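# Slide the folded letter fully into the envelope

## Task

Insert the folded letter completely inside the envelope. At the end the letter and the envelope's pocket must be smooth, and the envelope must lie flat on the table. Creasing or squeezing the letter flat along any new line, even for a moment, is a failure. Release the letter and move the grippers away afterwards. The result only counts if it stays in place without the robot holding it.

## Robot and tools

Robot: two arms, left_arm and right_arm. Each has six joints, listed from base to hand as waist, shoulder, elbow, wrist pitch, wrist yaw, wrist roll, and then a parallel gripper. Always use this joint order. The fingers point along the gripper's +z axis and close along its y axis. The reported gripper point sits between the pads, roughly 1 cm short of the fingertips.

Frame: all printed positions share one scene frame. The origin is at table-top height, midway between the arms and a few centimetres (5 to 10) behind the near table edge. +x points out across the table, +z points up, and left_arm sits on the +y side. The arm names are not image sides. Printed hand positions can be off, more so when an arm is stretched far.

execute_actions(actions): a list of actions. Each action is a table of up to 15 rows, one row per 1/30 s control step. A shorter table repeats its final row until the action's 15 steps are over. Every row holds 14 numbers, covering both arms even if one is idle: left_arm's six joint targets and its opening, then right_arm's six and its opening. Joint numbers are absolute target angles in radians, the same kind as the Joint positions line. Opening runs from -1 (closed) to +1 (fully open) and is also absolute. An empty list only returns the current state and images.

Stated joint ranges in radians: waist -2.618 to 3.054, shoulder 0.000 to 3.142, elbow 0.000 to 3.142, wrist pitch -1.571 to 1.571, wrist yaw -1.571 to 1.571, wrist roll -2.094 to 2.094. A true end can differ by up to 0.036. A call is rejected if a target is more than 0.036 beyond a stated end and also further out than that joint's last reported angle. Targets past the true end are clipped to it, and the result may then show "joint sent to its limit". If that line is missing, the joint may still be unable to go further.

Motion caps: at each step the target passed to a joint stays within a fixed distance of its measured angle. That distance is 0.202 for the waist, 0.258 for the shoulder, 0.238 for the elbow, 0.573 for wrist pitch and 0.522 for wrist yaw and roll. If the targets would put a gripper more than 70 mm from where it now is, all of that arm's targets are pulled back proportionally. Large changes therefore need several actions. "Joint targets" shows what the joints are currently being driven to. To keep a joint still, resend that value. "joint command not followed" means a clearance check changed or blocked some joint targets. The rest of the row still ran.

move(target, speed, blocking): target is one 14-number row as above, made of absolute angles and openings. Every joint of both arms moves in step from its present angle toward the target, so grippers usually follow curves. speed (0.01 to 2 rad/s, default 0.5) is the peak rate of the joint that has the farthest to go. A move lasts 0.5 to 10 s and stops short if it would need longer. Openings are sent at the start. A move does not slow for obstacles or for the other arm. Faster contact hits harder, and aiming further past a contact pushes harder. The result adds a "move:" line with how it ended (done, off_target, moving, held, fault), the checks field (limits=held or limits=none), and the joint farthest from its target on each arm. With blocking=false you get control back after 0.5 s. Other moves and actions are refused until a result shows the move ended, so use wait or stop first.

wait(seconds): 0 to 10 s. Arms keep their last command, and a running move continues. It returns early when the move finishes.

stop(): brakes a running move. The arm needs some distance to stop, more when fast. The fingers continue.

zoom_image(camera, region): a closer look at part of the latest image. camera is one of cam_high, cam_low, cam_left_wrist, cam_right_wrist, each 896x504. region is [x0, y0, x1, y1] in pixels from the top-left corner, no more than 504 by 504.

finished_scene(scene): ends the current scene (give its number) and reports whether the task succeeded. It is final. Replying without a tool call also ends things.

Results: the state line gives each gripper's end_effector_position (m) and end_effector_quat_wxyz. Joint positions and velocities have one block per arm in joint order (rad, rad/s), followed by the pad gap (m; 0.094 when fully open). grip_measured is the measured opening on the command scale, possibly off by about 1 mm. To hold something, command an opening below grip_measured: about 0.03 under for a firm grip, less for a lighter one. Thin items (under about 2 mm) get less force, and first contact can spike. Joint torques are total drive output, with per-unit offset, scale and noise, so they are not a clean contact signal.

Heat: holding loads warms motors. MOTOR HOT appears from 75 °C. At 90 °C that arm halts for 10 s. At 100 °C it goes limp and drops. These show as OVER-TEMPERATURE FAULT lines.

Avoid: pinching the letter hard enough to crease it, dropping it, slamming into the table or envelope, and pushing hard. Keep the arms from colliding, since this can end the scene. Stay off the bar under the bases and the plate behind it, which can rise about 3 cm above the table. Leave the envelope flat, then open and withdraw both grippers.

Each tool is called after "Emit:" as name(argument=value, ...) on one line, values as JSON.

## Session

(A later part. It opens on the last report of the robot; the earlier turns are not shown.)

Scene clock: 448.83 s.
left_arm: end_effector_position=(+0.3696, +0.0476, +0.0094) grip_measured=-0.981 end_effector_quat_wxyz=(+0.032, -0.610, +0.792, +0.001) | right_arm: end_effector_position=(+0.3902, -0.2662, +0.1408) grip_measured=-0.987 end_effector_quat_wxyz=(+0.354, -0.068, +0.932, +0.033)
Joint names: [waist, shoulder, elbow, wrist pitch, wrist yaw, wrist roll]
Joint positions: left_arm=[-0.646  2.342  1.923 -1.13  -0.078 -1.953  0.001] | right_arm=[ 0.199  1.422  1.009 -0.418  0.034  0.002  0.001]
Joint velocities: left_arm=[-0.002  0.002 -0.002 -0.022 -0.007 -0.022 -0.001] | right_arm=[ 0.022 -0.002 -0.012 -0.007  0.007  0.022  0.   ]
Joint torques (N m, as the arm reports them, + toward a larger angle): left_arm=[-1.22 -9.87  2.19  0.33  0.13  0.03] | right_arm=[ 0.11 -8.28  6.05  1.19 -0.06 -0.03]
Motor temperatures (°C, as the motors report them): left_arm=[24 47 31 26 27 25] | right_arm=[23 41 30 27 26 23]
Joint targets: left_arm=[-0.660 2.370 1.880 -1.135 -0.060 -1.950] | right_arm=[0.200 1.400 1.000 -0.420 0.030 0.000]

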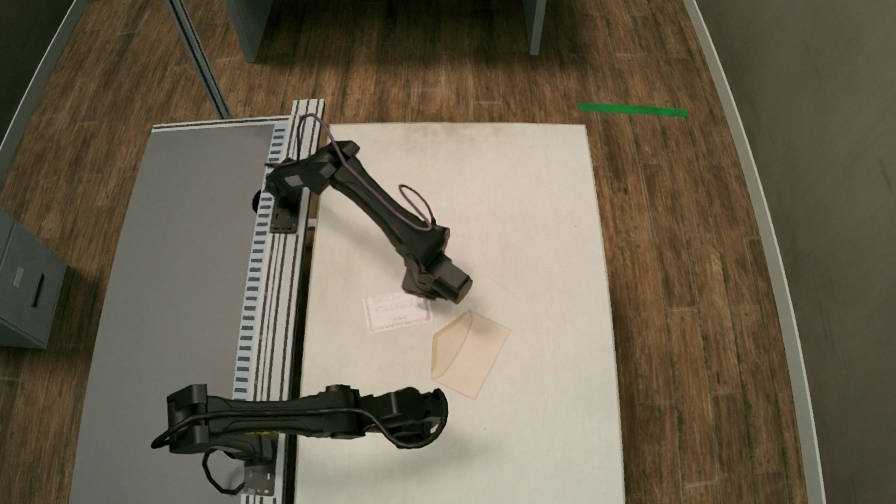

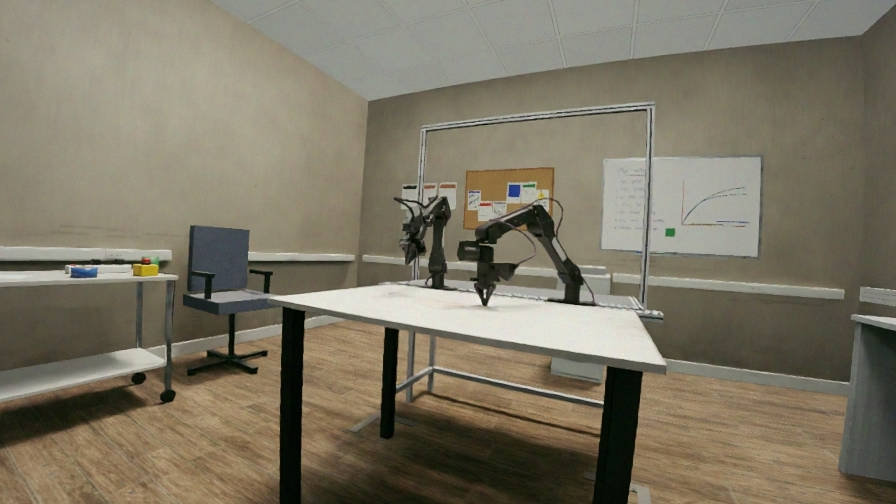

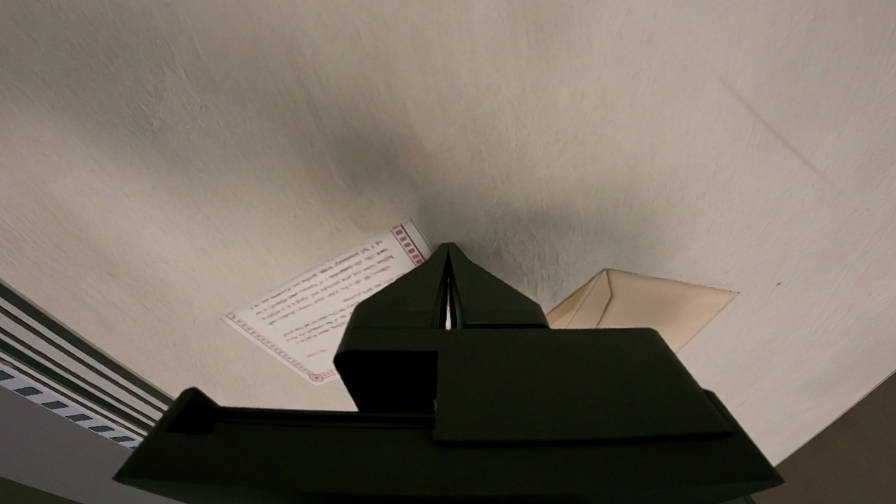

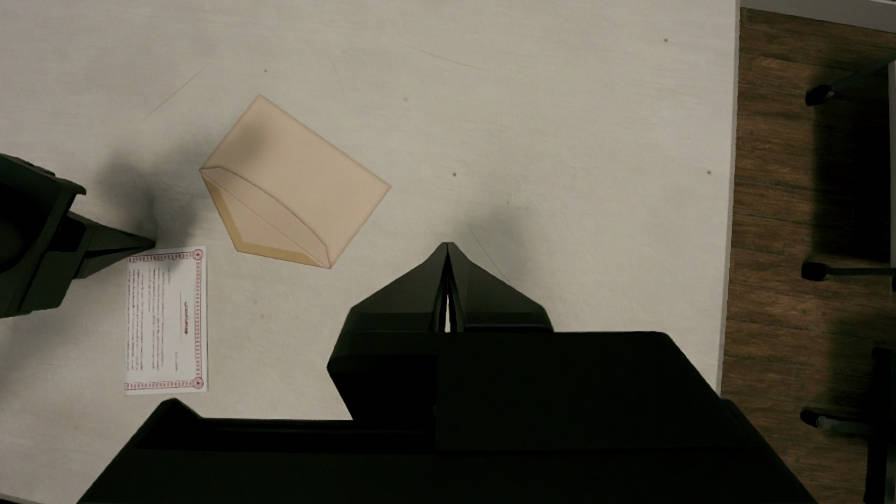

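Emit:
move(target=[-0.5,2.05,1.6,-0.6,0,-0.5,-1,0.2,1.4,1.0,-0.42,0.03,0,-1], speed=0.8)

Emit:
move(target=[-0.47,2.15,1.47,-0.16,0,0,-1,0.2,1.4,1.0,-0.42,0.03,0,-1])

Scene clock: 462.93 s.
left_arm: end_effector_position=(+0.4450, +0.0664, +0.0669) grip_measured=-0.981 end_effector_quat_wxyz=(+0.207, -0.008, +0.971, -0.120) | right_arm: end_effector_position=(+0.3902, -0.2662, +0.1408) grip_measured=-0.987 end_effector_quat_wxyz=(+0.354, -0.068, +0.932, +0.033)
Joint names: [waist, shoulder, elbow, wrist pitch, wrist yaw, wrist roll]
Joint positions: left_arm=[-0.504  2.079  1.614 -0.613 -0.004 -0.51   0.001] | right_arm=[ 0.199  1.422  1.009 -0.418  0.034  0.002  0.001]
Joint velocities: left_arm=[-0.002  0.007  0.002  0.007  0.051 -0.022 -0.001] | right_arm=[-0.012  0.002  0.012  0.007 -0.066  0.022 -0.001]
Joint torques (N m, as the arm reports them, + toward a larger angle): left_arm=[  0.37 -12.27   5.1    1.45   0.03   0.07] | right_arm=[ 0.1  -8.27  6.05  1.19 -0.06 -0.02]
Motor temperatures (°C, as the motors report them): left_arm=[24 47 30 26 27 25] | right_arm=[23 41 31 27 26 23]
Joint targets: left_arm=[-0.500 2.050 1.600 -0.600 0.000 -0.500] | right_arm=[0.200 1.400 1.000 -0.420 0.030 -0.000]
move: off_target (left_arm, right_arm); limits=none; left_arm: farthest joint: the shoulder, 0.029 radians from its target (0.292 radians at the start); right_arm: farthest joint: the shoulder, 0.022 radians from its target (0.022 radians at the start)

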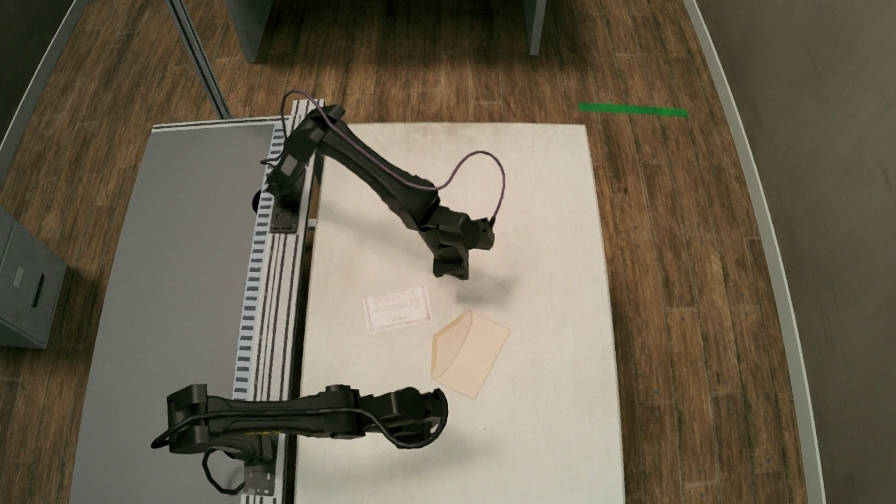

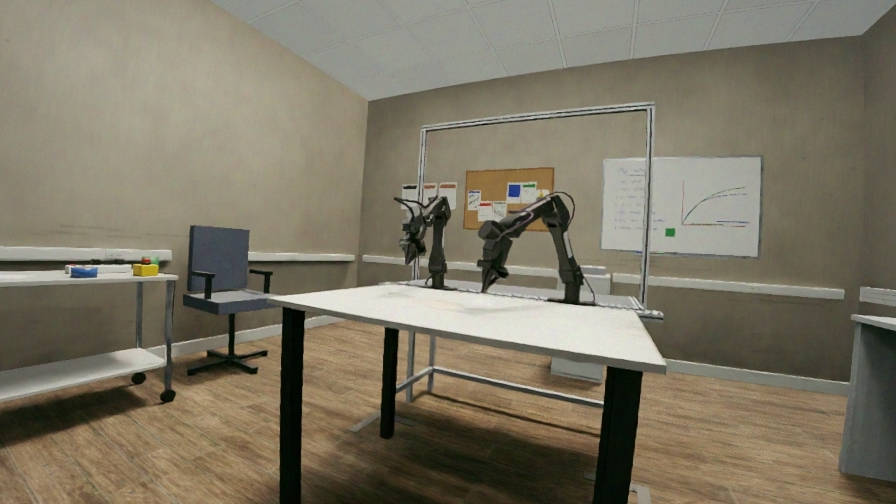

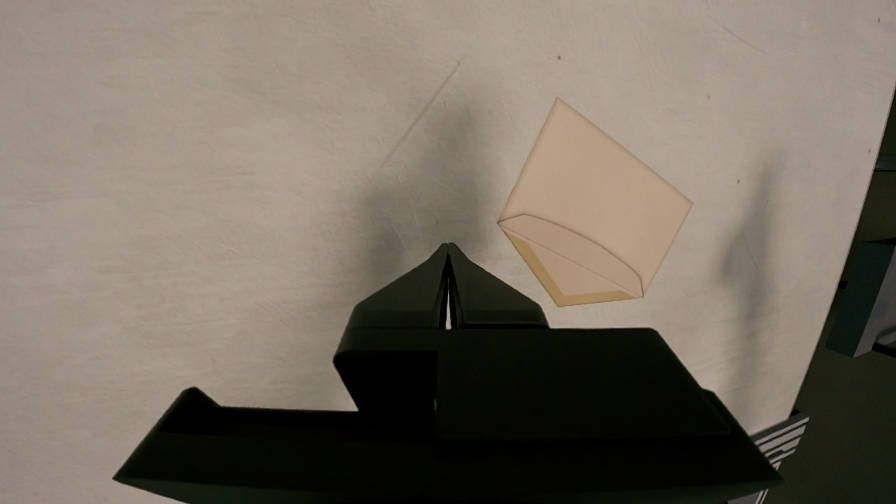

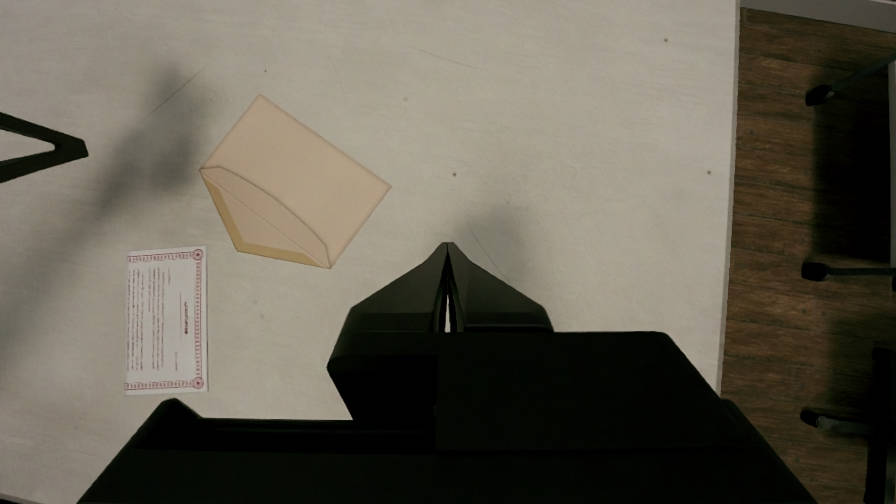

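Scene clock: 464.73 s.
left_arm: end_effector_position=(+0.4948, +0.0577, +0.0488) grip_measured=-0.981 end_effector_quat_wxyz=(+0.347, +0.210, +0.910, -0.089) | right_arm: end_effector_position=(+0.3902, -0.2662, +0.1408) grip_measured=-0.987 end_effector_quat_wxyz=(+0.354, -0.068, +0.932, +0.033)
Joint names: [waist, shoulder, elbow, wrist pitch, wrist yaw, wrist roll]
Joint positions: left_arm=[-0.475  2.136  1.481 -0.173 -0.004 -0.008  0.001] | right_arm=[ 0.199  1.422  1.009 -0.418  0.034  0.002  0.001]
Joint velocities: left_arm=[-0.007 -0.012 -0.002 -0.022  0.022 -0.022  0.001] | right_arm=[ 0.007  0.012  0.002 -0.022 -0.037 -0.007  0.   ]
Joint torques (N m, as the arm reports them, + toward a larger angle): left_arm=[  0.39 -10.02   5.35   1.85   0.02   0.09] | right_arm=[ 0.1  -8.27  6.04  1.19 -0.06 -0.02]
Motor temperatures (°C, as the motors report them): left_arm=[24 47 30 26 27 25] | right_arm=[23 41 31 28 26 23]
Joint targets: left_arm=[-0.470 2.150 1.470 -0.160 0.000 0.000] | right_arm=[0.200 1.400 1.000 -0.420 0.030 0.000]
move: off_target (right_arm); limits=none; left_arm: farthest joint: the shoulder, 0.014 radians from its target (0.071 radians at the start); right_arm: farthest joint: the shoulder, 0.022 radians from its target (0.022 radians at the start)

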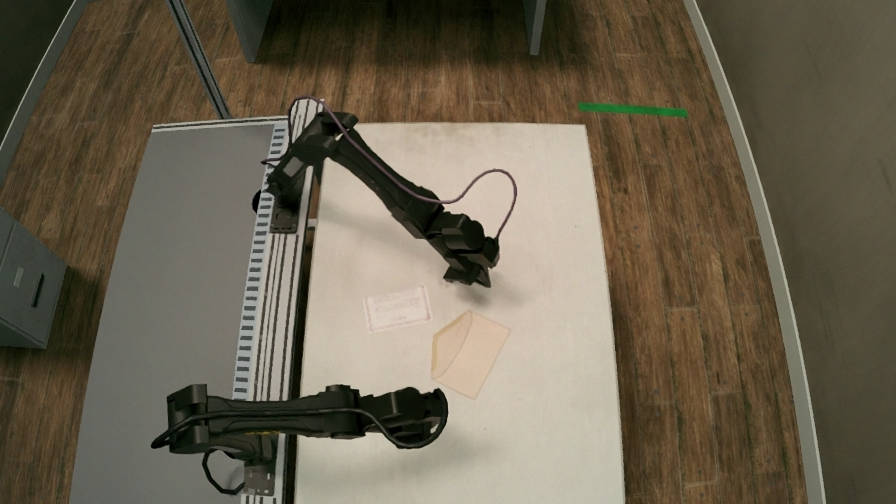

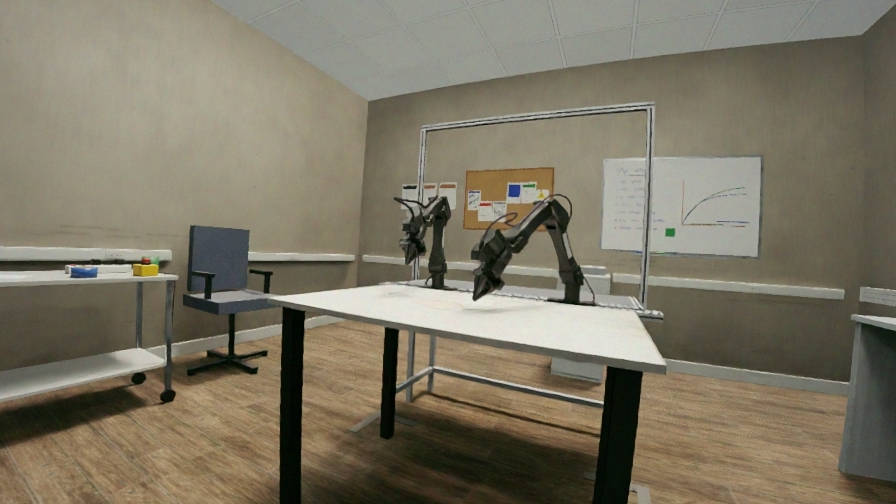

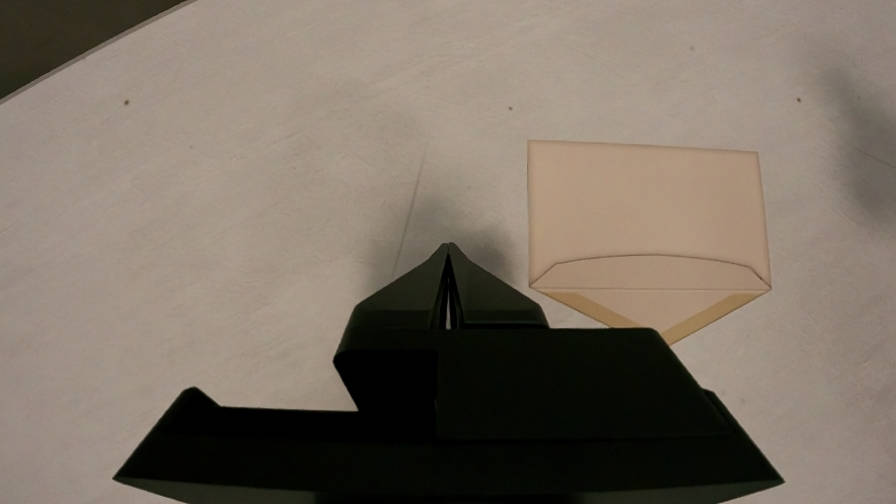

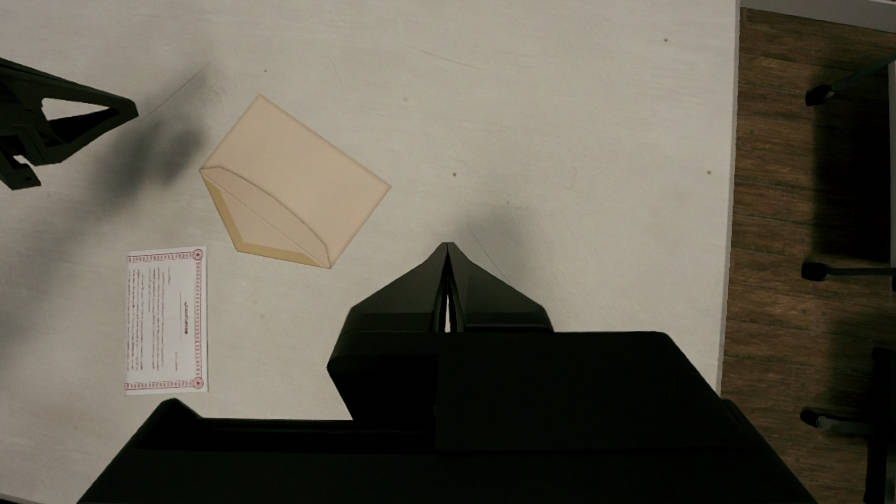

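Emit:
execute_actions(actions=[[[-0.49,2.19,1.47,-0.16,-0.04,0,-1,0.0,1.4,1.0,-0.42,0.03,0,-1]],[[-0.5,2.23,1.47,-0.16,-0.04,0,-1,-0.1,1.4,1.0,-0.42,0.03,0,-1]],[[-0.52,2.245,1.47,-0.16,-0.04,0,-1,-0.1,1.4,1.0,-0.42,0.03,0,-1]],[[-0.56,2.245,1.47,-0.16,-0.04,0,-1,-0.1,1.4,1.0,-0.42,0.03,0,-1]],[[-0.60,2.245,1.47,-0.16,-0.04,0,-1,-0.1,1.4,1.0,-0.42,0.03,0,-1]],[[-0.64,2.245,1.47,-0.16,-0.04,0,-1,-0.1,1.4,1.0,-0.42,0.03,0,-1]],[[-0.68,2.245,1.47,-0.16,-0.04,0,-1,-0.1,1.4,1.0,-0.42,0.03,0,-1]]])

Scene clock: 476.77 s.
left_arm: end_effector_position=(+0.4396, -0.0322, +0.0166) grip_measured=-0.981 end_effector_quat_wxyz=(+0.328, +0.296, +0.891, -0.099) | right_arm: end_effector_position=(+0.3919, -0.3842, +0.1369) grip_measured=-0.987 end_effector_quat_wxyz=(+0.351, +0.070, +0.933, -0.023)
Joint names: [waist, shoulder, elbow, wrist pitch, wrist yaw, wrist roll]
Joint positions: left_arm=[-0.676  2.21   1.481 -0.135 -0.047 -0.006  0.001] | right_arm=[-0.1    1.422  1.009 -0.416  0.034  0.     0.001]
Joint velocities: left_arm=[ 0.002 -0.012  0.007  0.007  0.051 -0.007 -0.001] | right_arm=[-0.007  0.002 -0.002  0.081  0.081  0.066 -0.   ]
Joint torques (N m, as the arm reports them, + toward a larger angle): left_arm=[-0.44 -9.03  5.17  1.37  0.03  0.04] | right_arm=[ 0.02 -8.3   6.05  1.18 -0.06 -0.01]
Motor temperatures (°C, as the motors report them): left_arm=[24 46 30 27 27 25] | right_arm=[23 41 31 28 26 23]
Joint targets: left_arm=[-0.680 2.245 1.470 -0.160 -0.040 -0.000] | right_arm=[-0.100 1.400 1.000 -0.420 0.030 -0.000]

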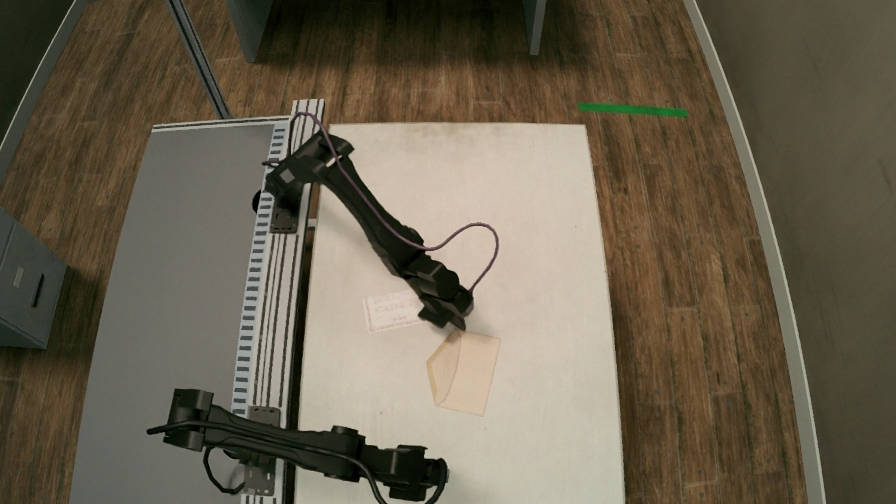

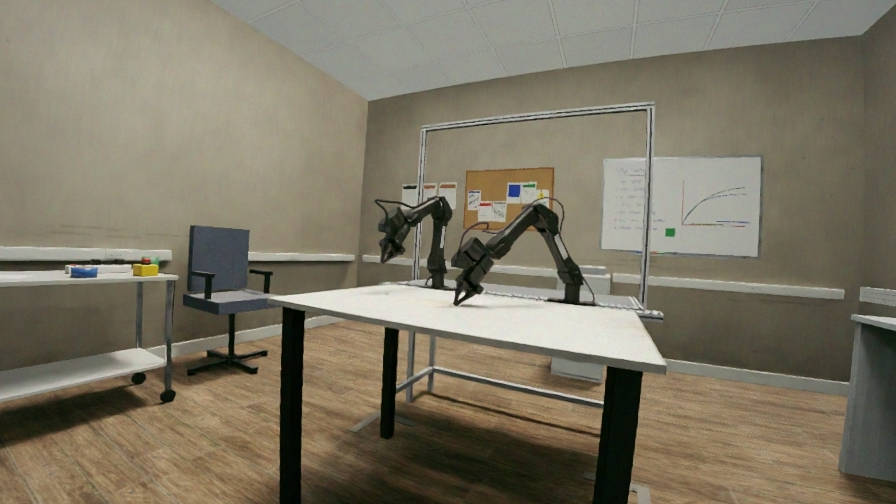

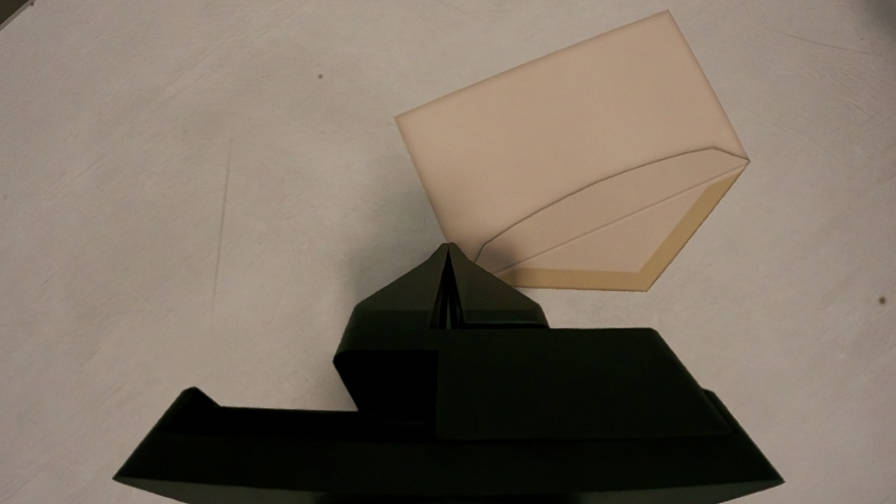

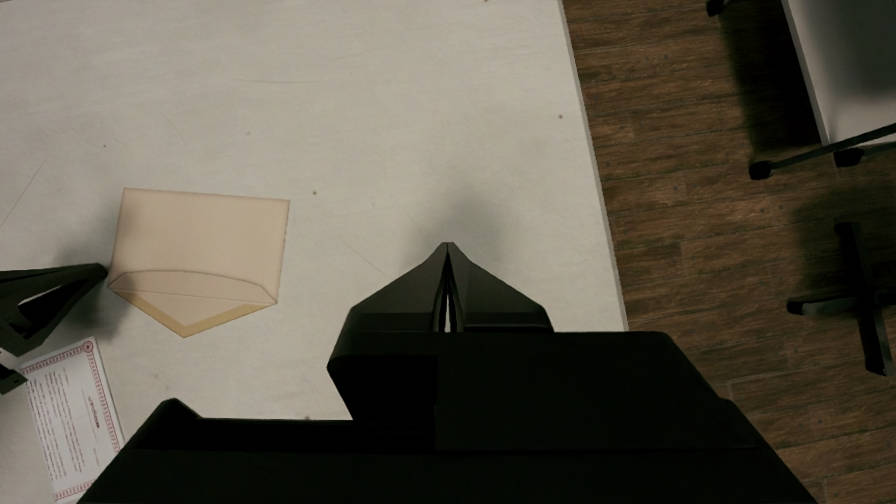

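Emit:
execute_actions(actions=[[[-0.66,2.12,1.47,-0.16,-0.04,0,-1,-0.1,1.4,1.0,-0.42,0.03,0,-1]],[[-0.62,2.05,1.55,-0.5,-0.05,-0.7,-1,0.1,1.4,1.0,-0.42,0.03,0,-1]],[[-0.6,2.07,1.64,-0.85,-0.06,-1.4,-1,0.25,1.4,1.0,-0.42,0.03,0,-1]],[[-0.595,2.12,1.685,-1.045,-0.06,-1.95,-1,0.3,1.4,1.0,-0.42,0.03,0,-1]],[[-0.595,2.16,1.685,-1.045,-0.06,-2.05,-1,0.3,1.4,1.0,-0.42,0.03,0,-1]]])

Scene clock: 502.80 s.
left_arm: end_effector_position=(+0.3529, +0.0778, +0.0259) grip_measured=-0.981 end_effector_quat_wxyz=(+0.024, -0.661, +0.749, -0.027) | right_arm: end_effector_position=(+0.3834, -0.2311, +0.1426) grip_measured=-0.987 end_effector_quat_wxyz=(+0.355, -0.109, +0.927, +0.050)
Joint names: [waist, shoulder, elbow, wrist pitch, wrist yaw, wrist roll]
Joint positions: left_arm=[-0.601  2.15   1.669 -1.019 -0.047 -2.039  0.001] | right_arm=[ 0.288  1.422  1.009 -0.415  0.032  0.001  0.001]
Joint velocities: left_arm=[ 0.012 -0.002 -0.012 -0.007 -0.051 -0.007  0.   ] | right_arm=[-0.007  0.012 -0.007 -0.007  0.022 -0.007 -0.002]
Joint torques (N m, as the arm reports them, + toward a larger angle): left_arm=[ 0.48 -9.76  6.58  0.15 -0.21 -0.08] | right_arm=[ 0.86 -8.29  6.05  1.17 -0.03 -0.02]
Motor temperatures (°C, as the motors report them): left_arm=[24 45 31 28 27 25] | right_arm=[23 41 31 28 26 23]
Joint targets: left_arm=[-0.595 2.160 1.685 -1.045 -0.060 -2.050] | right_arm=[0.300 1.400 1.000 -0.420 0.030 -0.000]

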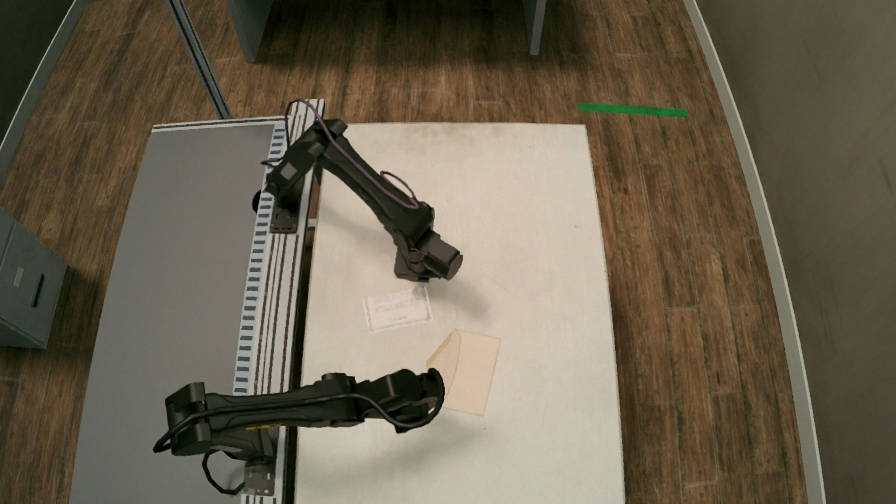

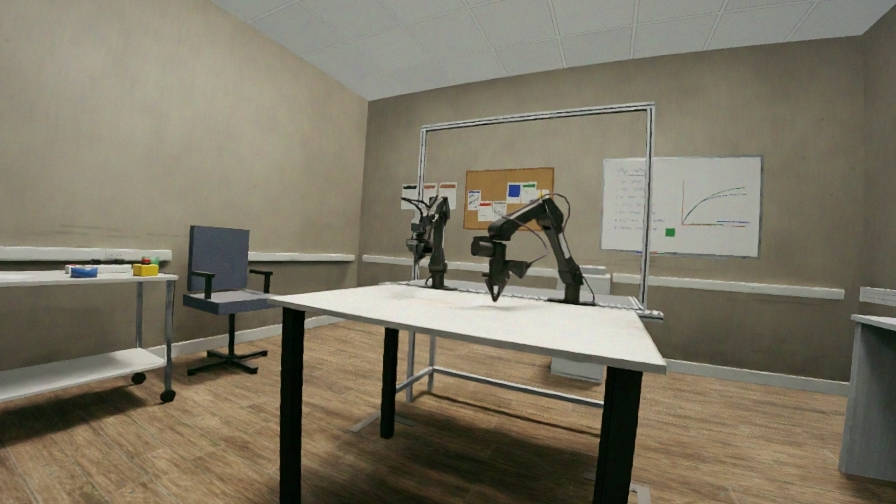

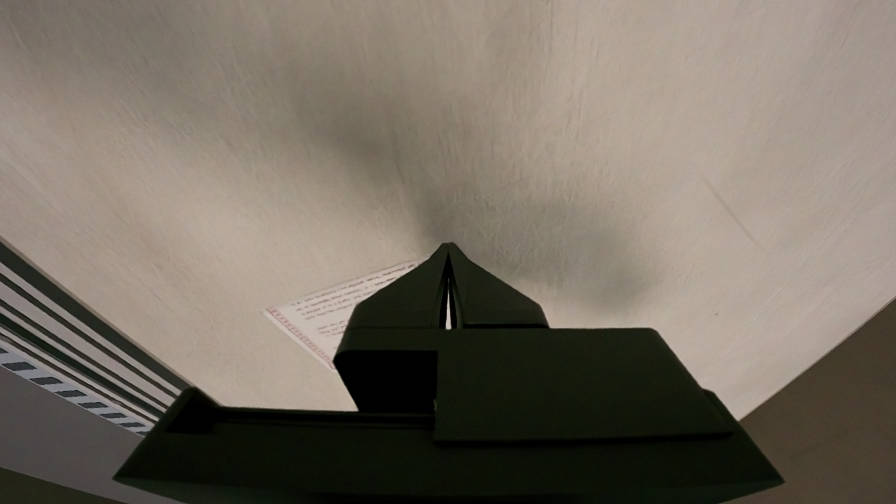

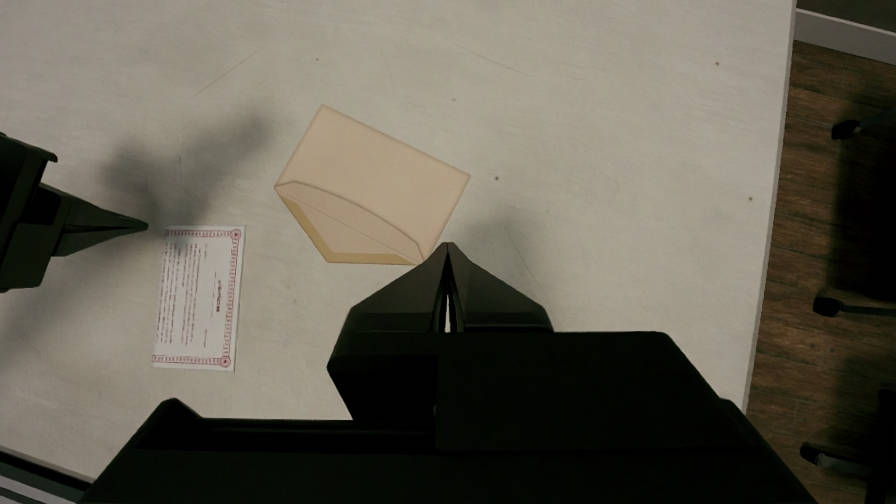

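Emit:
execute_actions(actions=[[[-0.575,2.17,1.66,-1.04,-0.06,-2.05,-1,0.3,1.4,1.0,-0.42,0.03,0,-1]],[[-0.575,2.23,1.66,-1.04,-0.06,-2.05,-1,0.3,1.4,1.0,-0.42,0.03,0,-1]],[[-0.61,2.25,1.69,-1.05,-0.06,-2.05,-1,0.3,1.4,1.0,-0.42,0.03,0,-1]],[[-0.645,2.29,1.76,-1.085,-0.06,-2.05,-1,0.3,1.4,1.0,-0.42,0.03,0,-1]],[[-0.68,2.335,1.84,-1.12,-0.06,-2.05,-1,0.3,1.4,1.0,-0.42,0.03,0,-1]],[[-0.71,2.37,1.90,-1.145,-0.06,-2.05,-1,0.3,1.4,1.0,-0.42,0.03,0,-1]],[[-0.74,2.405,1.96,-1.17,-0.06,-2.05,-1,0.3,1.4,1.0,-0.42,0.03,0,-1]]])

Scene clock: 510.60 s.
left_arm: end_effector_position=(+0.3476, +0.0143, +0.0104) grip_measured=-0.981 end_effector_quat_wxyz=(+0.029, -0.613, +0.789, -0.002) | right_arm: end_effector_position=(+0.3834, -0.2311, +0.1426) grip_measured=-0.987 end_effector_quat_wxyz=(+0.355, -0.109, +0.927, +0.050)
Joint names: [waist, shoulder, elbow, wrist pitch, wrist yaw, wrist roll]
Joint positions: left_arm=[-0.731  2.357  1.952 -1.146 -0.072 -2.045  0.001] | right_arm=[ 0.288  1.422  1.009 -0.415  0.032  0.001  0.001]
Joint velocities: left_arm=[ 0.012 -0.002  0.012 -0.007  0.022 -0.051 -0.   ] | right_arm=[ 0.002 -0.002 -0.017  0.022  0.139  0.007  0.   ]
Joint torques (N m, as the arm reports them, + toward a larger angle): left_arm=[-0.94 -8.72  6.11  0.11  0.09 -0.04] | right_arm=[ 0.86 -8.29  6.05  1.17 -0.03 -0.02]
Motor temperatures (°C, as the motors report them): left_arm=[24 44 31 27 27 25] | right_arm=[23 41 31 28 26 23]
Joint targets: left_arm=[-0.740 2.405 1.960 -1.170 -0.060 -2.050] | right_arm=[0.300 1.400 1.000 -0.420 0.030 -0.000]

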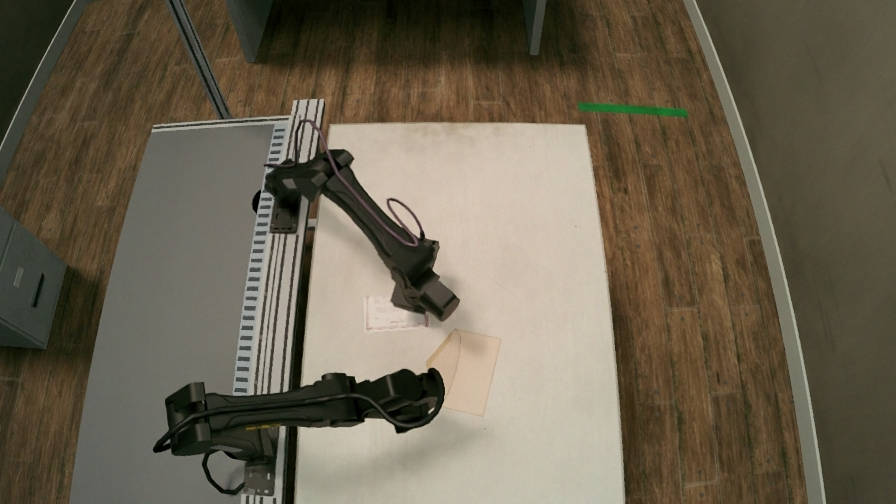

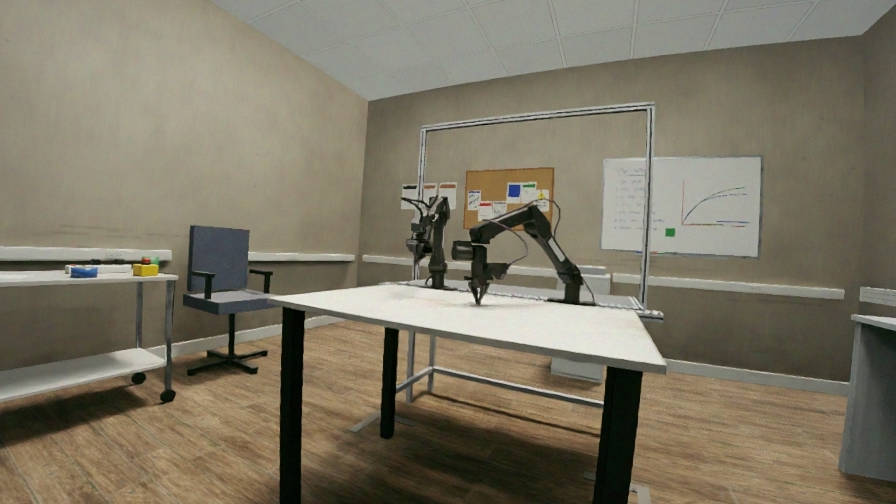

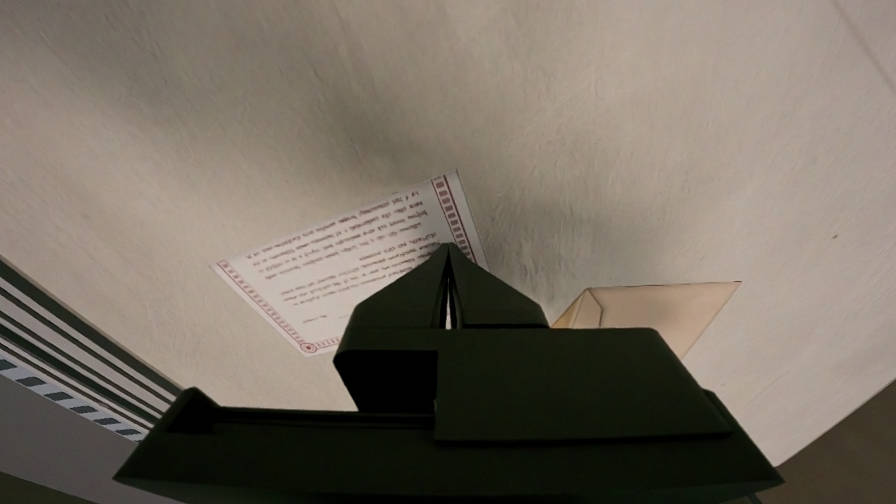

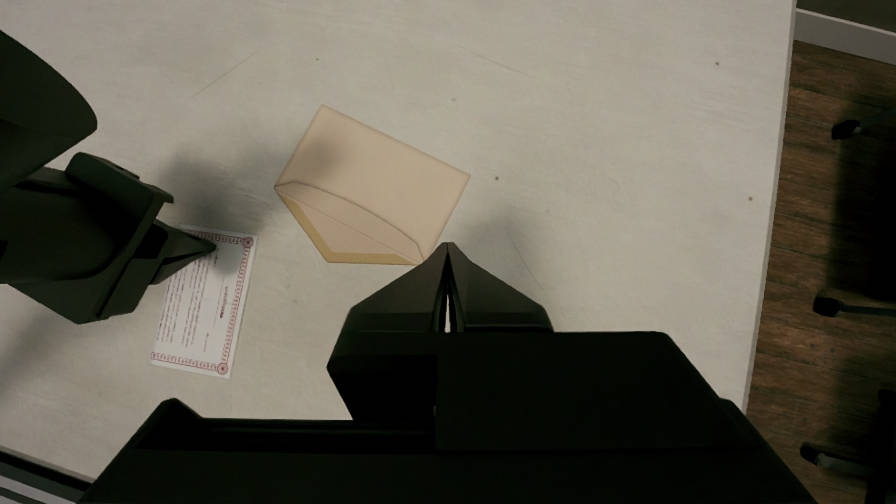

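Emit:
execute_actions(actions=[[[-0.72,2.29,1.94,-1.16,-0.08,-2.05,-1,0.3,1.4,1.0,-0.42,0.03,0,-1]],[[-0.62,2.18,1.72,-1.065,-0.09,-2.05,-1,0.3,1.4,1.0,-0.42,0.03,0,-1]],[[-0.62,2.24,1.72,-1.065,-0.09,-2.05,-1,0.3,1.4,1.0,-0.42,0.03,0,-1]],[[-0.63,2.285,1.72,-1.065,-0.09,-2.05,-1,0.3,1.4,1.0,-0.42,0.03,0,-1]],[[-0.65,2.315,1.75,-1.08,-0.09,-2.05,-1,0.3,1.4,1.0,-0.42,0.03,0,-1]],[[-0.67,2.34,1.785,-1.095,-0.09,-2.05,-1,0.3,1.4,1.0,-0.42,0.03,0,-1]],[[-0.69,2.365,1.825,-1.115,-0.09,-2.05,-1,0.3,1.4,1.0,-0.42,0.03,0,-1]],[[-0.71,2.39,1.865,-1.13,-0.09,-2.05,-1,0.3,1.4,1.0,-0.42,0.03,0,-1]]])

Scene clock: 521.30 s.
left_arm: end_effector_position=(+0.3507, +0.0462, +0.0093) grip_measured=-0.981 end_effector_quat_wxyz=(+0.053, -0.626, +0.777, +0.020) | right_arm: end_effector_position=(+0.3834, -0.2311, +0.1426) grip_measured=-0.987 end_effector_quat_wxyz=(+0.355, -0.109, +0.927, +0.050)
Joint names: [waist, shoulder, elbow, wrist pitch, wrist yaw, wrist roll]
Joint positions: left_arm=[-0.694  2.314  1.869 -1.138 -0.126 -2.046  0.001] | right_arm=[ 0.288  1.422  1.009 -0.415  0.032  0.001  0.001]
Joint velocities: left_arm=[ 0.002 -0.012  0.002  0.037 -0.007  0.037 -0.   ] | right_arm=[-0.012  0.002  0.012 -0.007 -0.051 -0.066 -0.001]
Joint torques (N m, as the arm reports them, + toward a larger angle): left_arm=[-1.61 -6.56  5.09  0.4   0.25 -0.04] | right_arm=[ 0.85 -8.28  6.05  1.17 -0.03 -0.02]
Motor temperatures (°C, as the motors report them): left_arm=[24 44 31 27 27 25] | right_arm=[23 41 31 29 26 23]
Joint targets: left_arm=[-0.710 2.390 1.865 -1.130 -0.090 -2.050] | right_arm=[0.300 1.400 1.000 -0.420 0.030 0.000]

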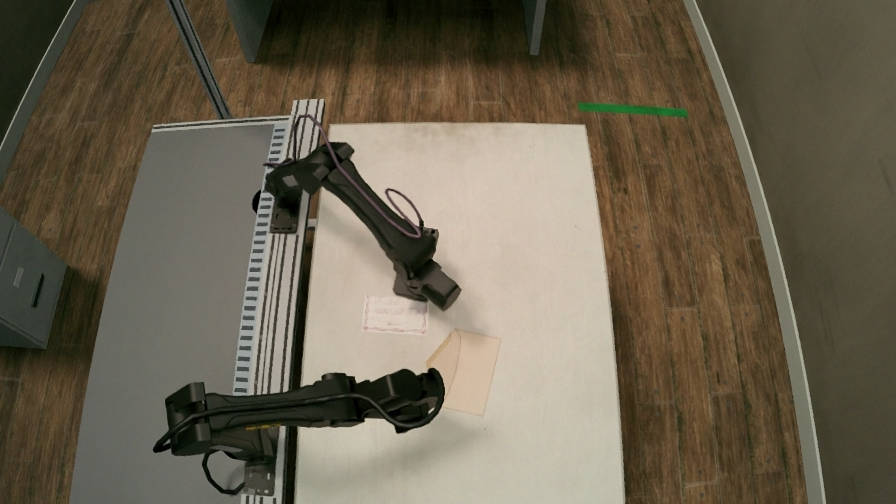

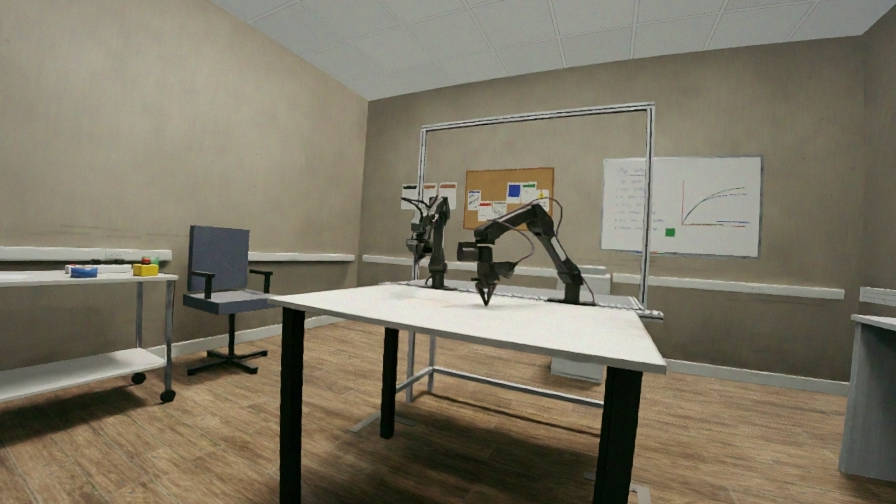

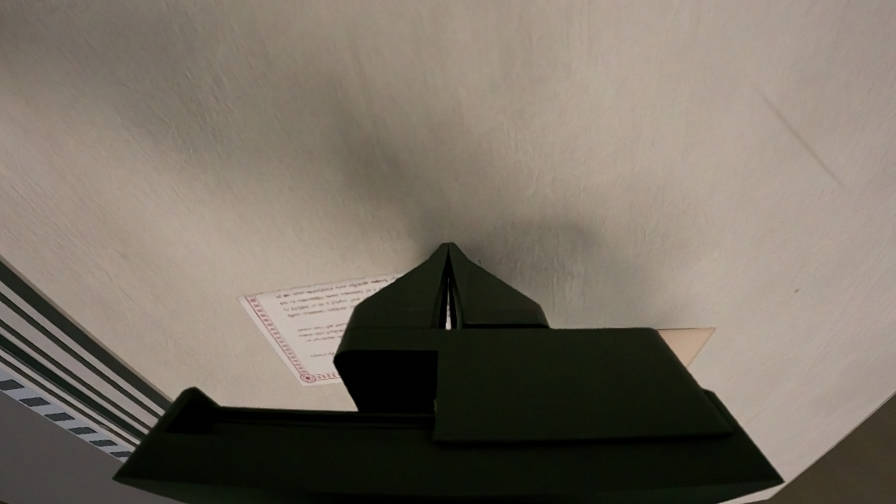

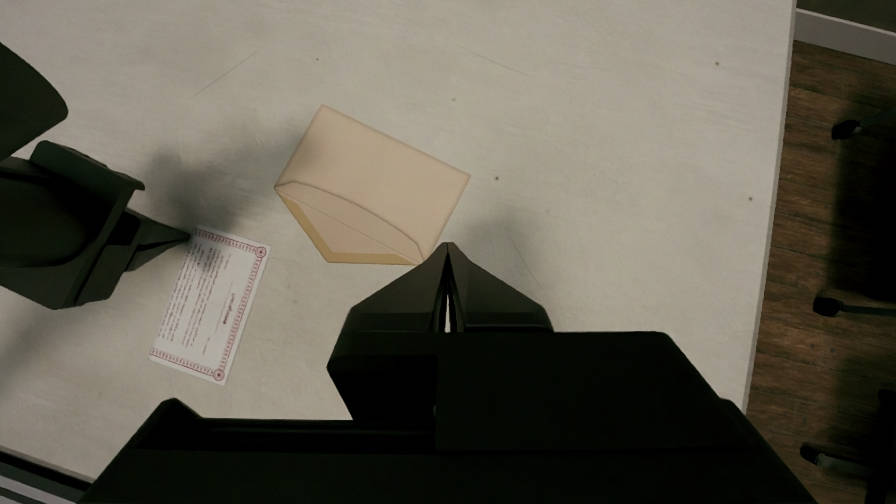

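Emit:
execute_actions(actions=[[[-0.73,2.40,1.895,-1.14,-0.08,-2.05,-1,0.3,1.4,1.0,-0.42,0.03,0,-1]],[[-0.75,2.42,1.925,-1.155,-0.08,-2.05,-1,0.3,1.4,1.0,-0.42,0.03,0,-1]],[[-0.77,2.435,1.955,-1.165,-0.08,-2.05,-1,0.3,1.4,1.0,-0.42,0.03,0,-1]],[[-0.79,2.45,1.985,-1.175,-0.08,-2.05,-1,0.3,1.4,1.0,-0.42,0.03,0,-1]],[[-0.81,2.465,2.01,-1.185,-0.08,-2.05,-1,0.3,1.4,1.0,-0.42,0.03,0,-1]],[[-0.83,2.48,2.035,-1.195,-0.08,-2.05,-1,0.3,1.4,1.0,-0.42,0.03,0,-1]],[[-0.85,2.49,2.06,-1.205,-0.08,-2.05,-1,0.3,1.4,1.0,-0.42,0.03,0,-1]],[[-0.87,2.50,2.08,-1.215,-0.08,-2.05,-1,0.3,1.4,1.0,-0.42,0.03,0,-1]]])

Scene clock: 531.63 s.
left_arm: end_effector_position=(+0.3227, -0.0318, +0.0100) grip_measured=-0.981 end_effector_quat_wxyz=(+0.050, -0.563, +0.825, +0.003) | right_arm: end_effector_position=(+0.3834, -0.2311, +0.1426) grip_measured=-0.987 end_effector_quat_wxyz=(+0.355, -0.109, +0.927, +0.050)
Joint names: [waist, shoulder, elbow, wrist pitch, wrist yaw, wrist roll]
Joint positions: left_arm=[-0.855  2.433  2.08  -1.208 -0.116 -2.046  0.001] | right_arm=[ 0.288  1.422  1.009 -0.415  0.032  0.001  0.001]
Joint velocities: left_arm=[-0.002 -0.017  0.007 -0.007 -0.037 -0.007  0.   ] | right_arm=[ 0.027  0.007  0.002 -0.007 -0.022  0.007 -0.001]
Joint torques (N m, as the arm reports them, + toward a larger angle): left_arm=[-1.39 -8.    5.51  0.28  0.31 -0.04] | right_arm=[ 0.85 -8.28  6.05  1.17 -0.03 -0.02]
Motor temperatures (°C, as the motors report them): left_arm=[24 43 31 27 27 25] | right_arm=[23 41 31 29 26 23]
Joint targets: left_arm=[-0.870 2.500 2.080 -1.215 -0.080 -2.050] | right_arm=[0.300 1.400 1.000 -0.420 0.030 0.000]

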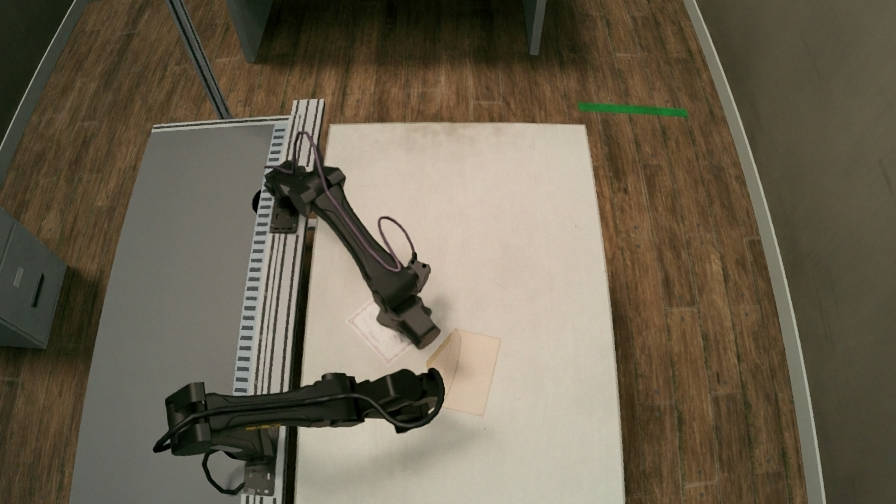

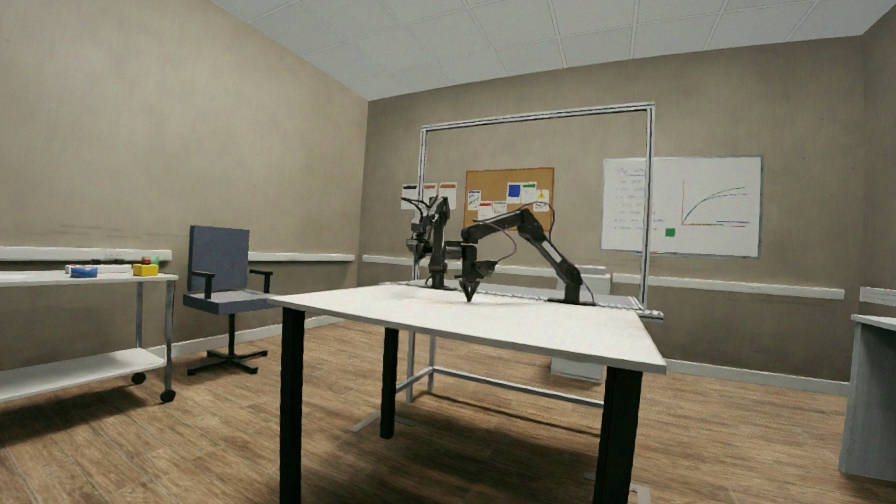

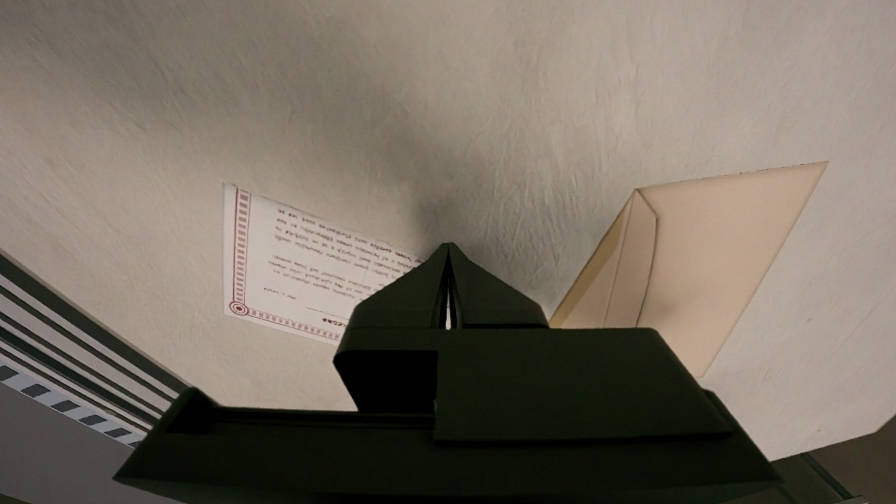

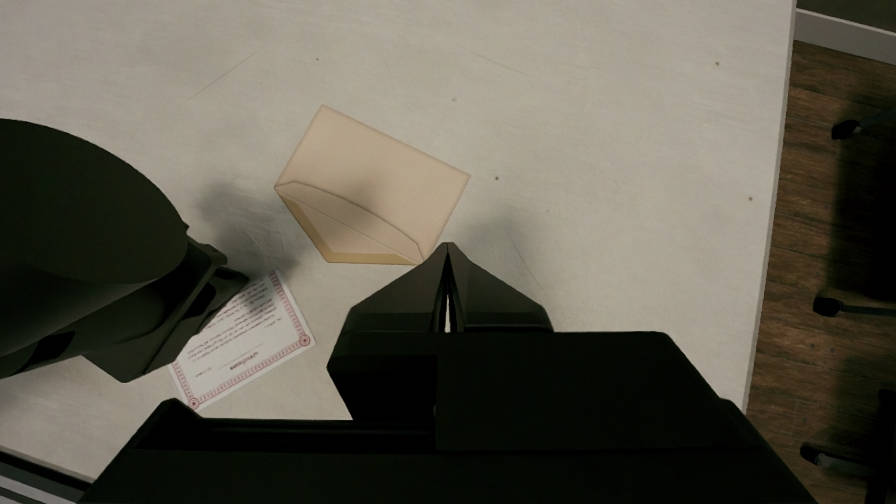

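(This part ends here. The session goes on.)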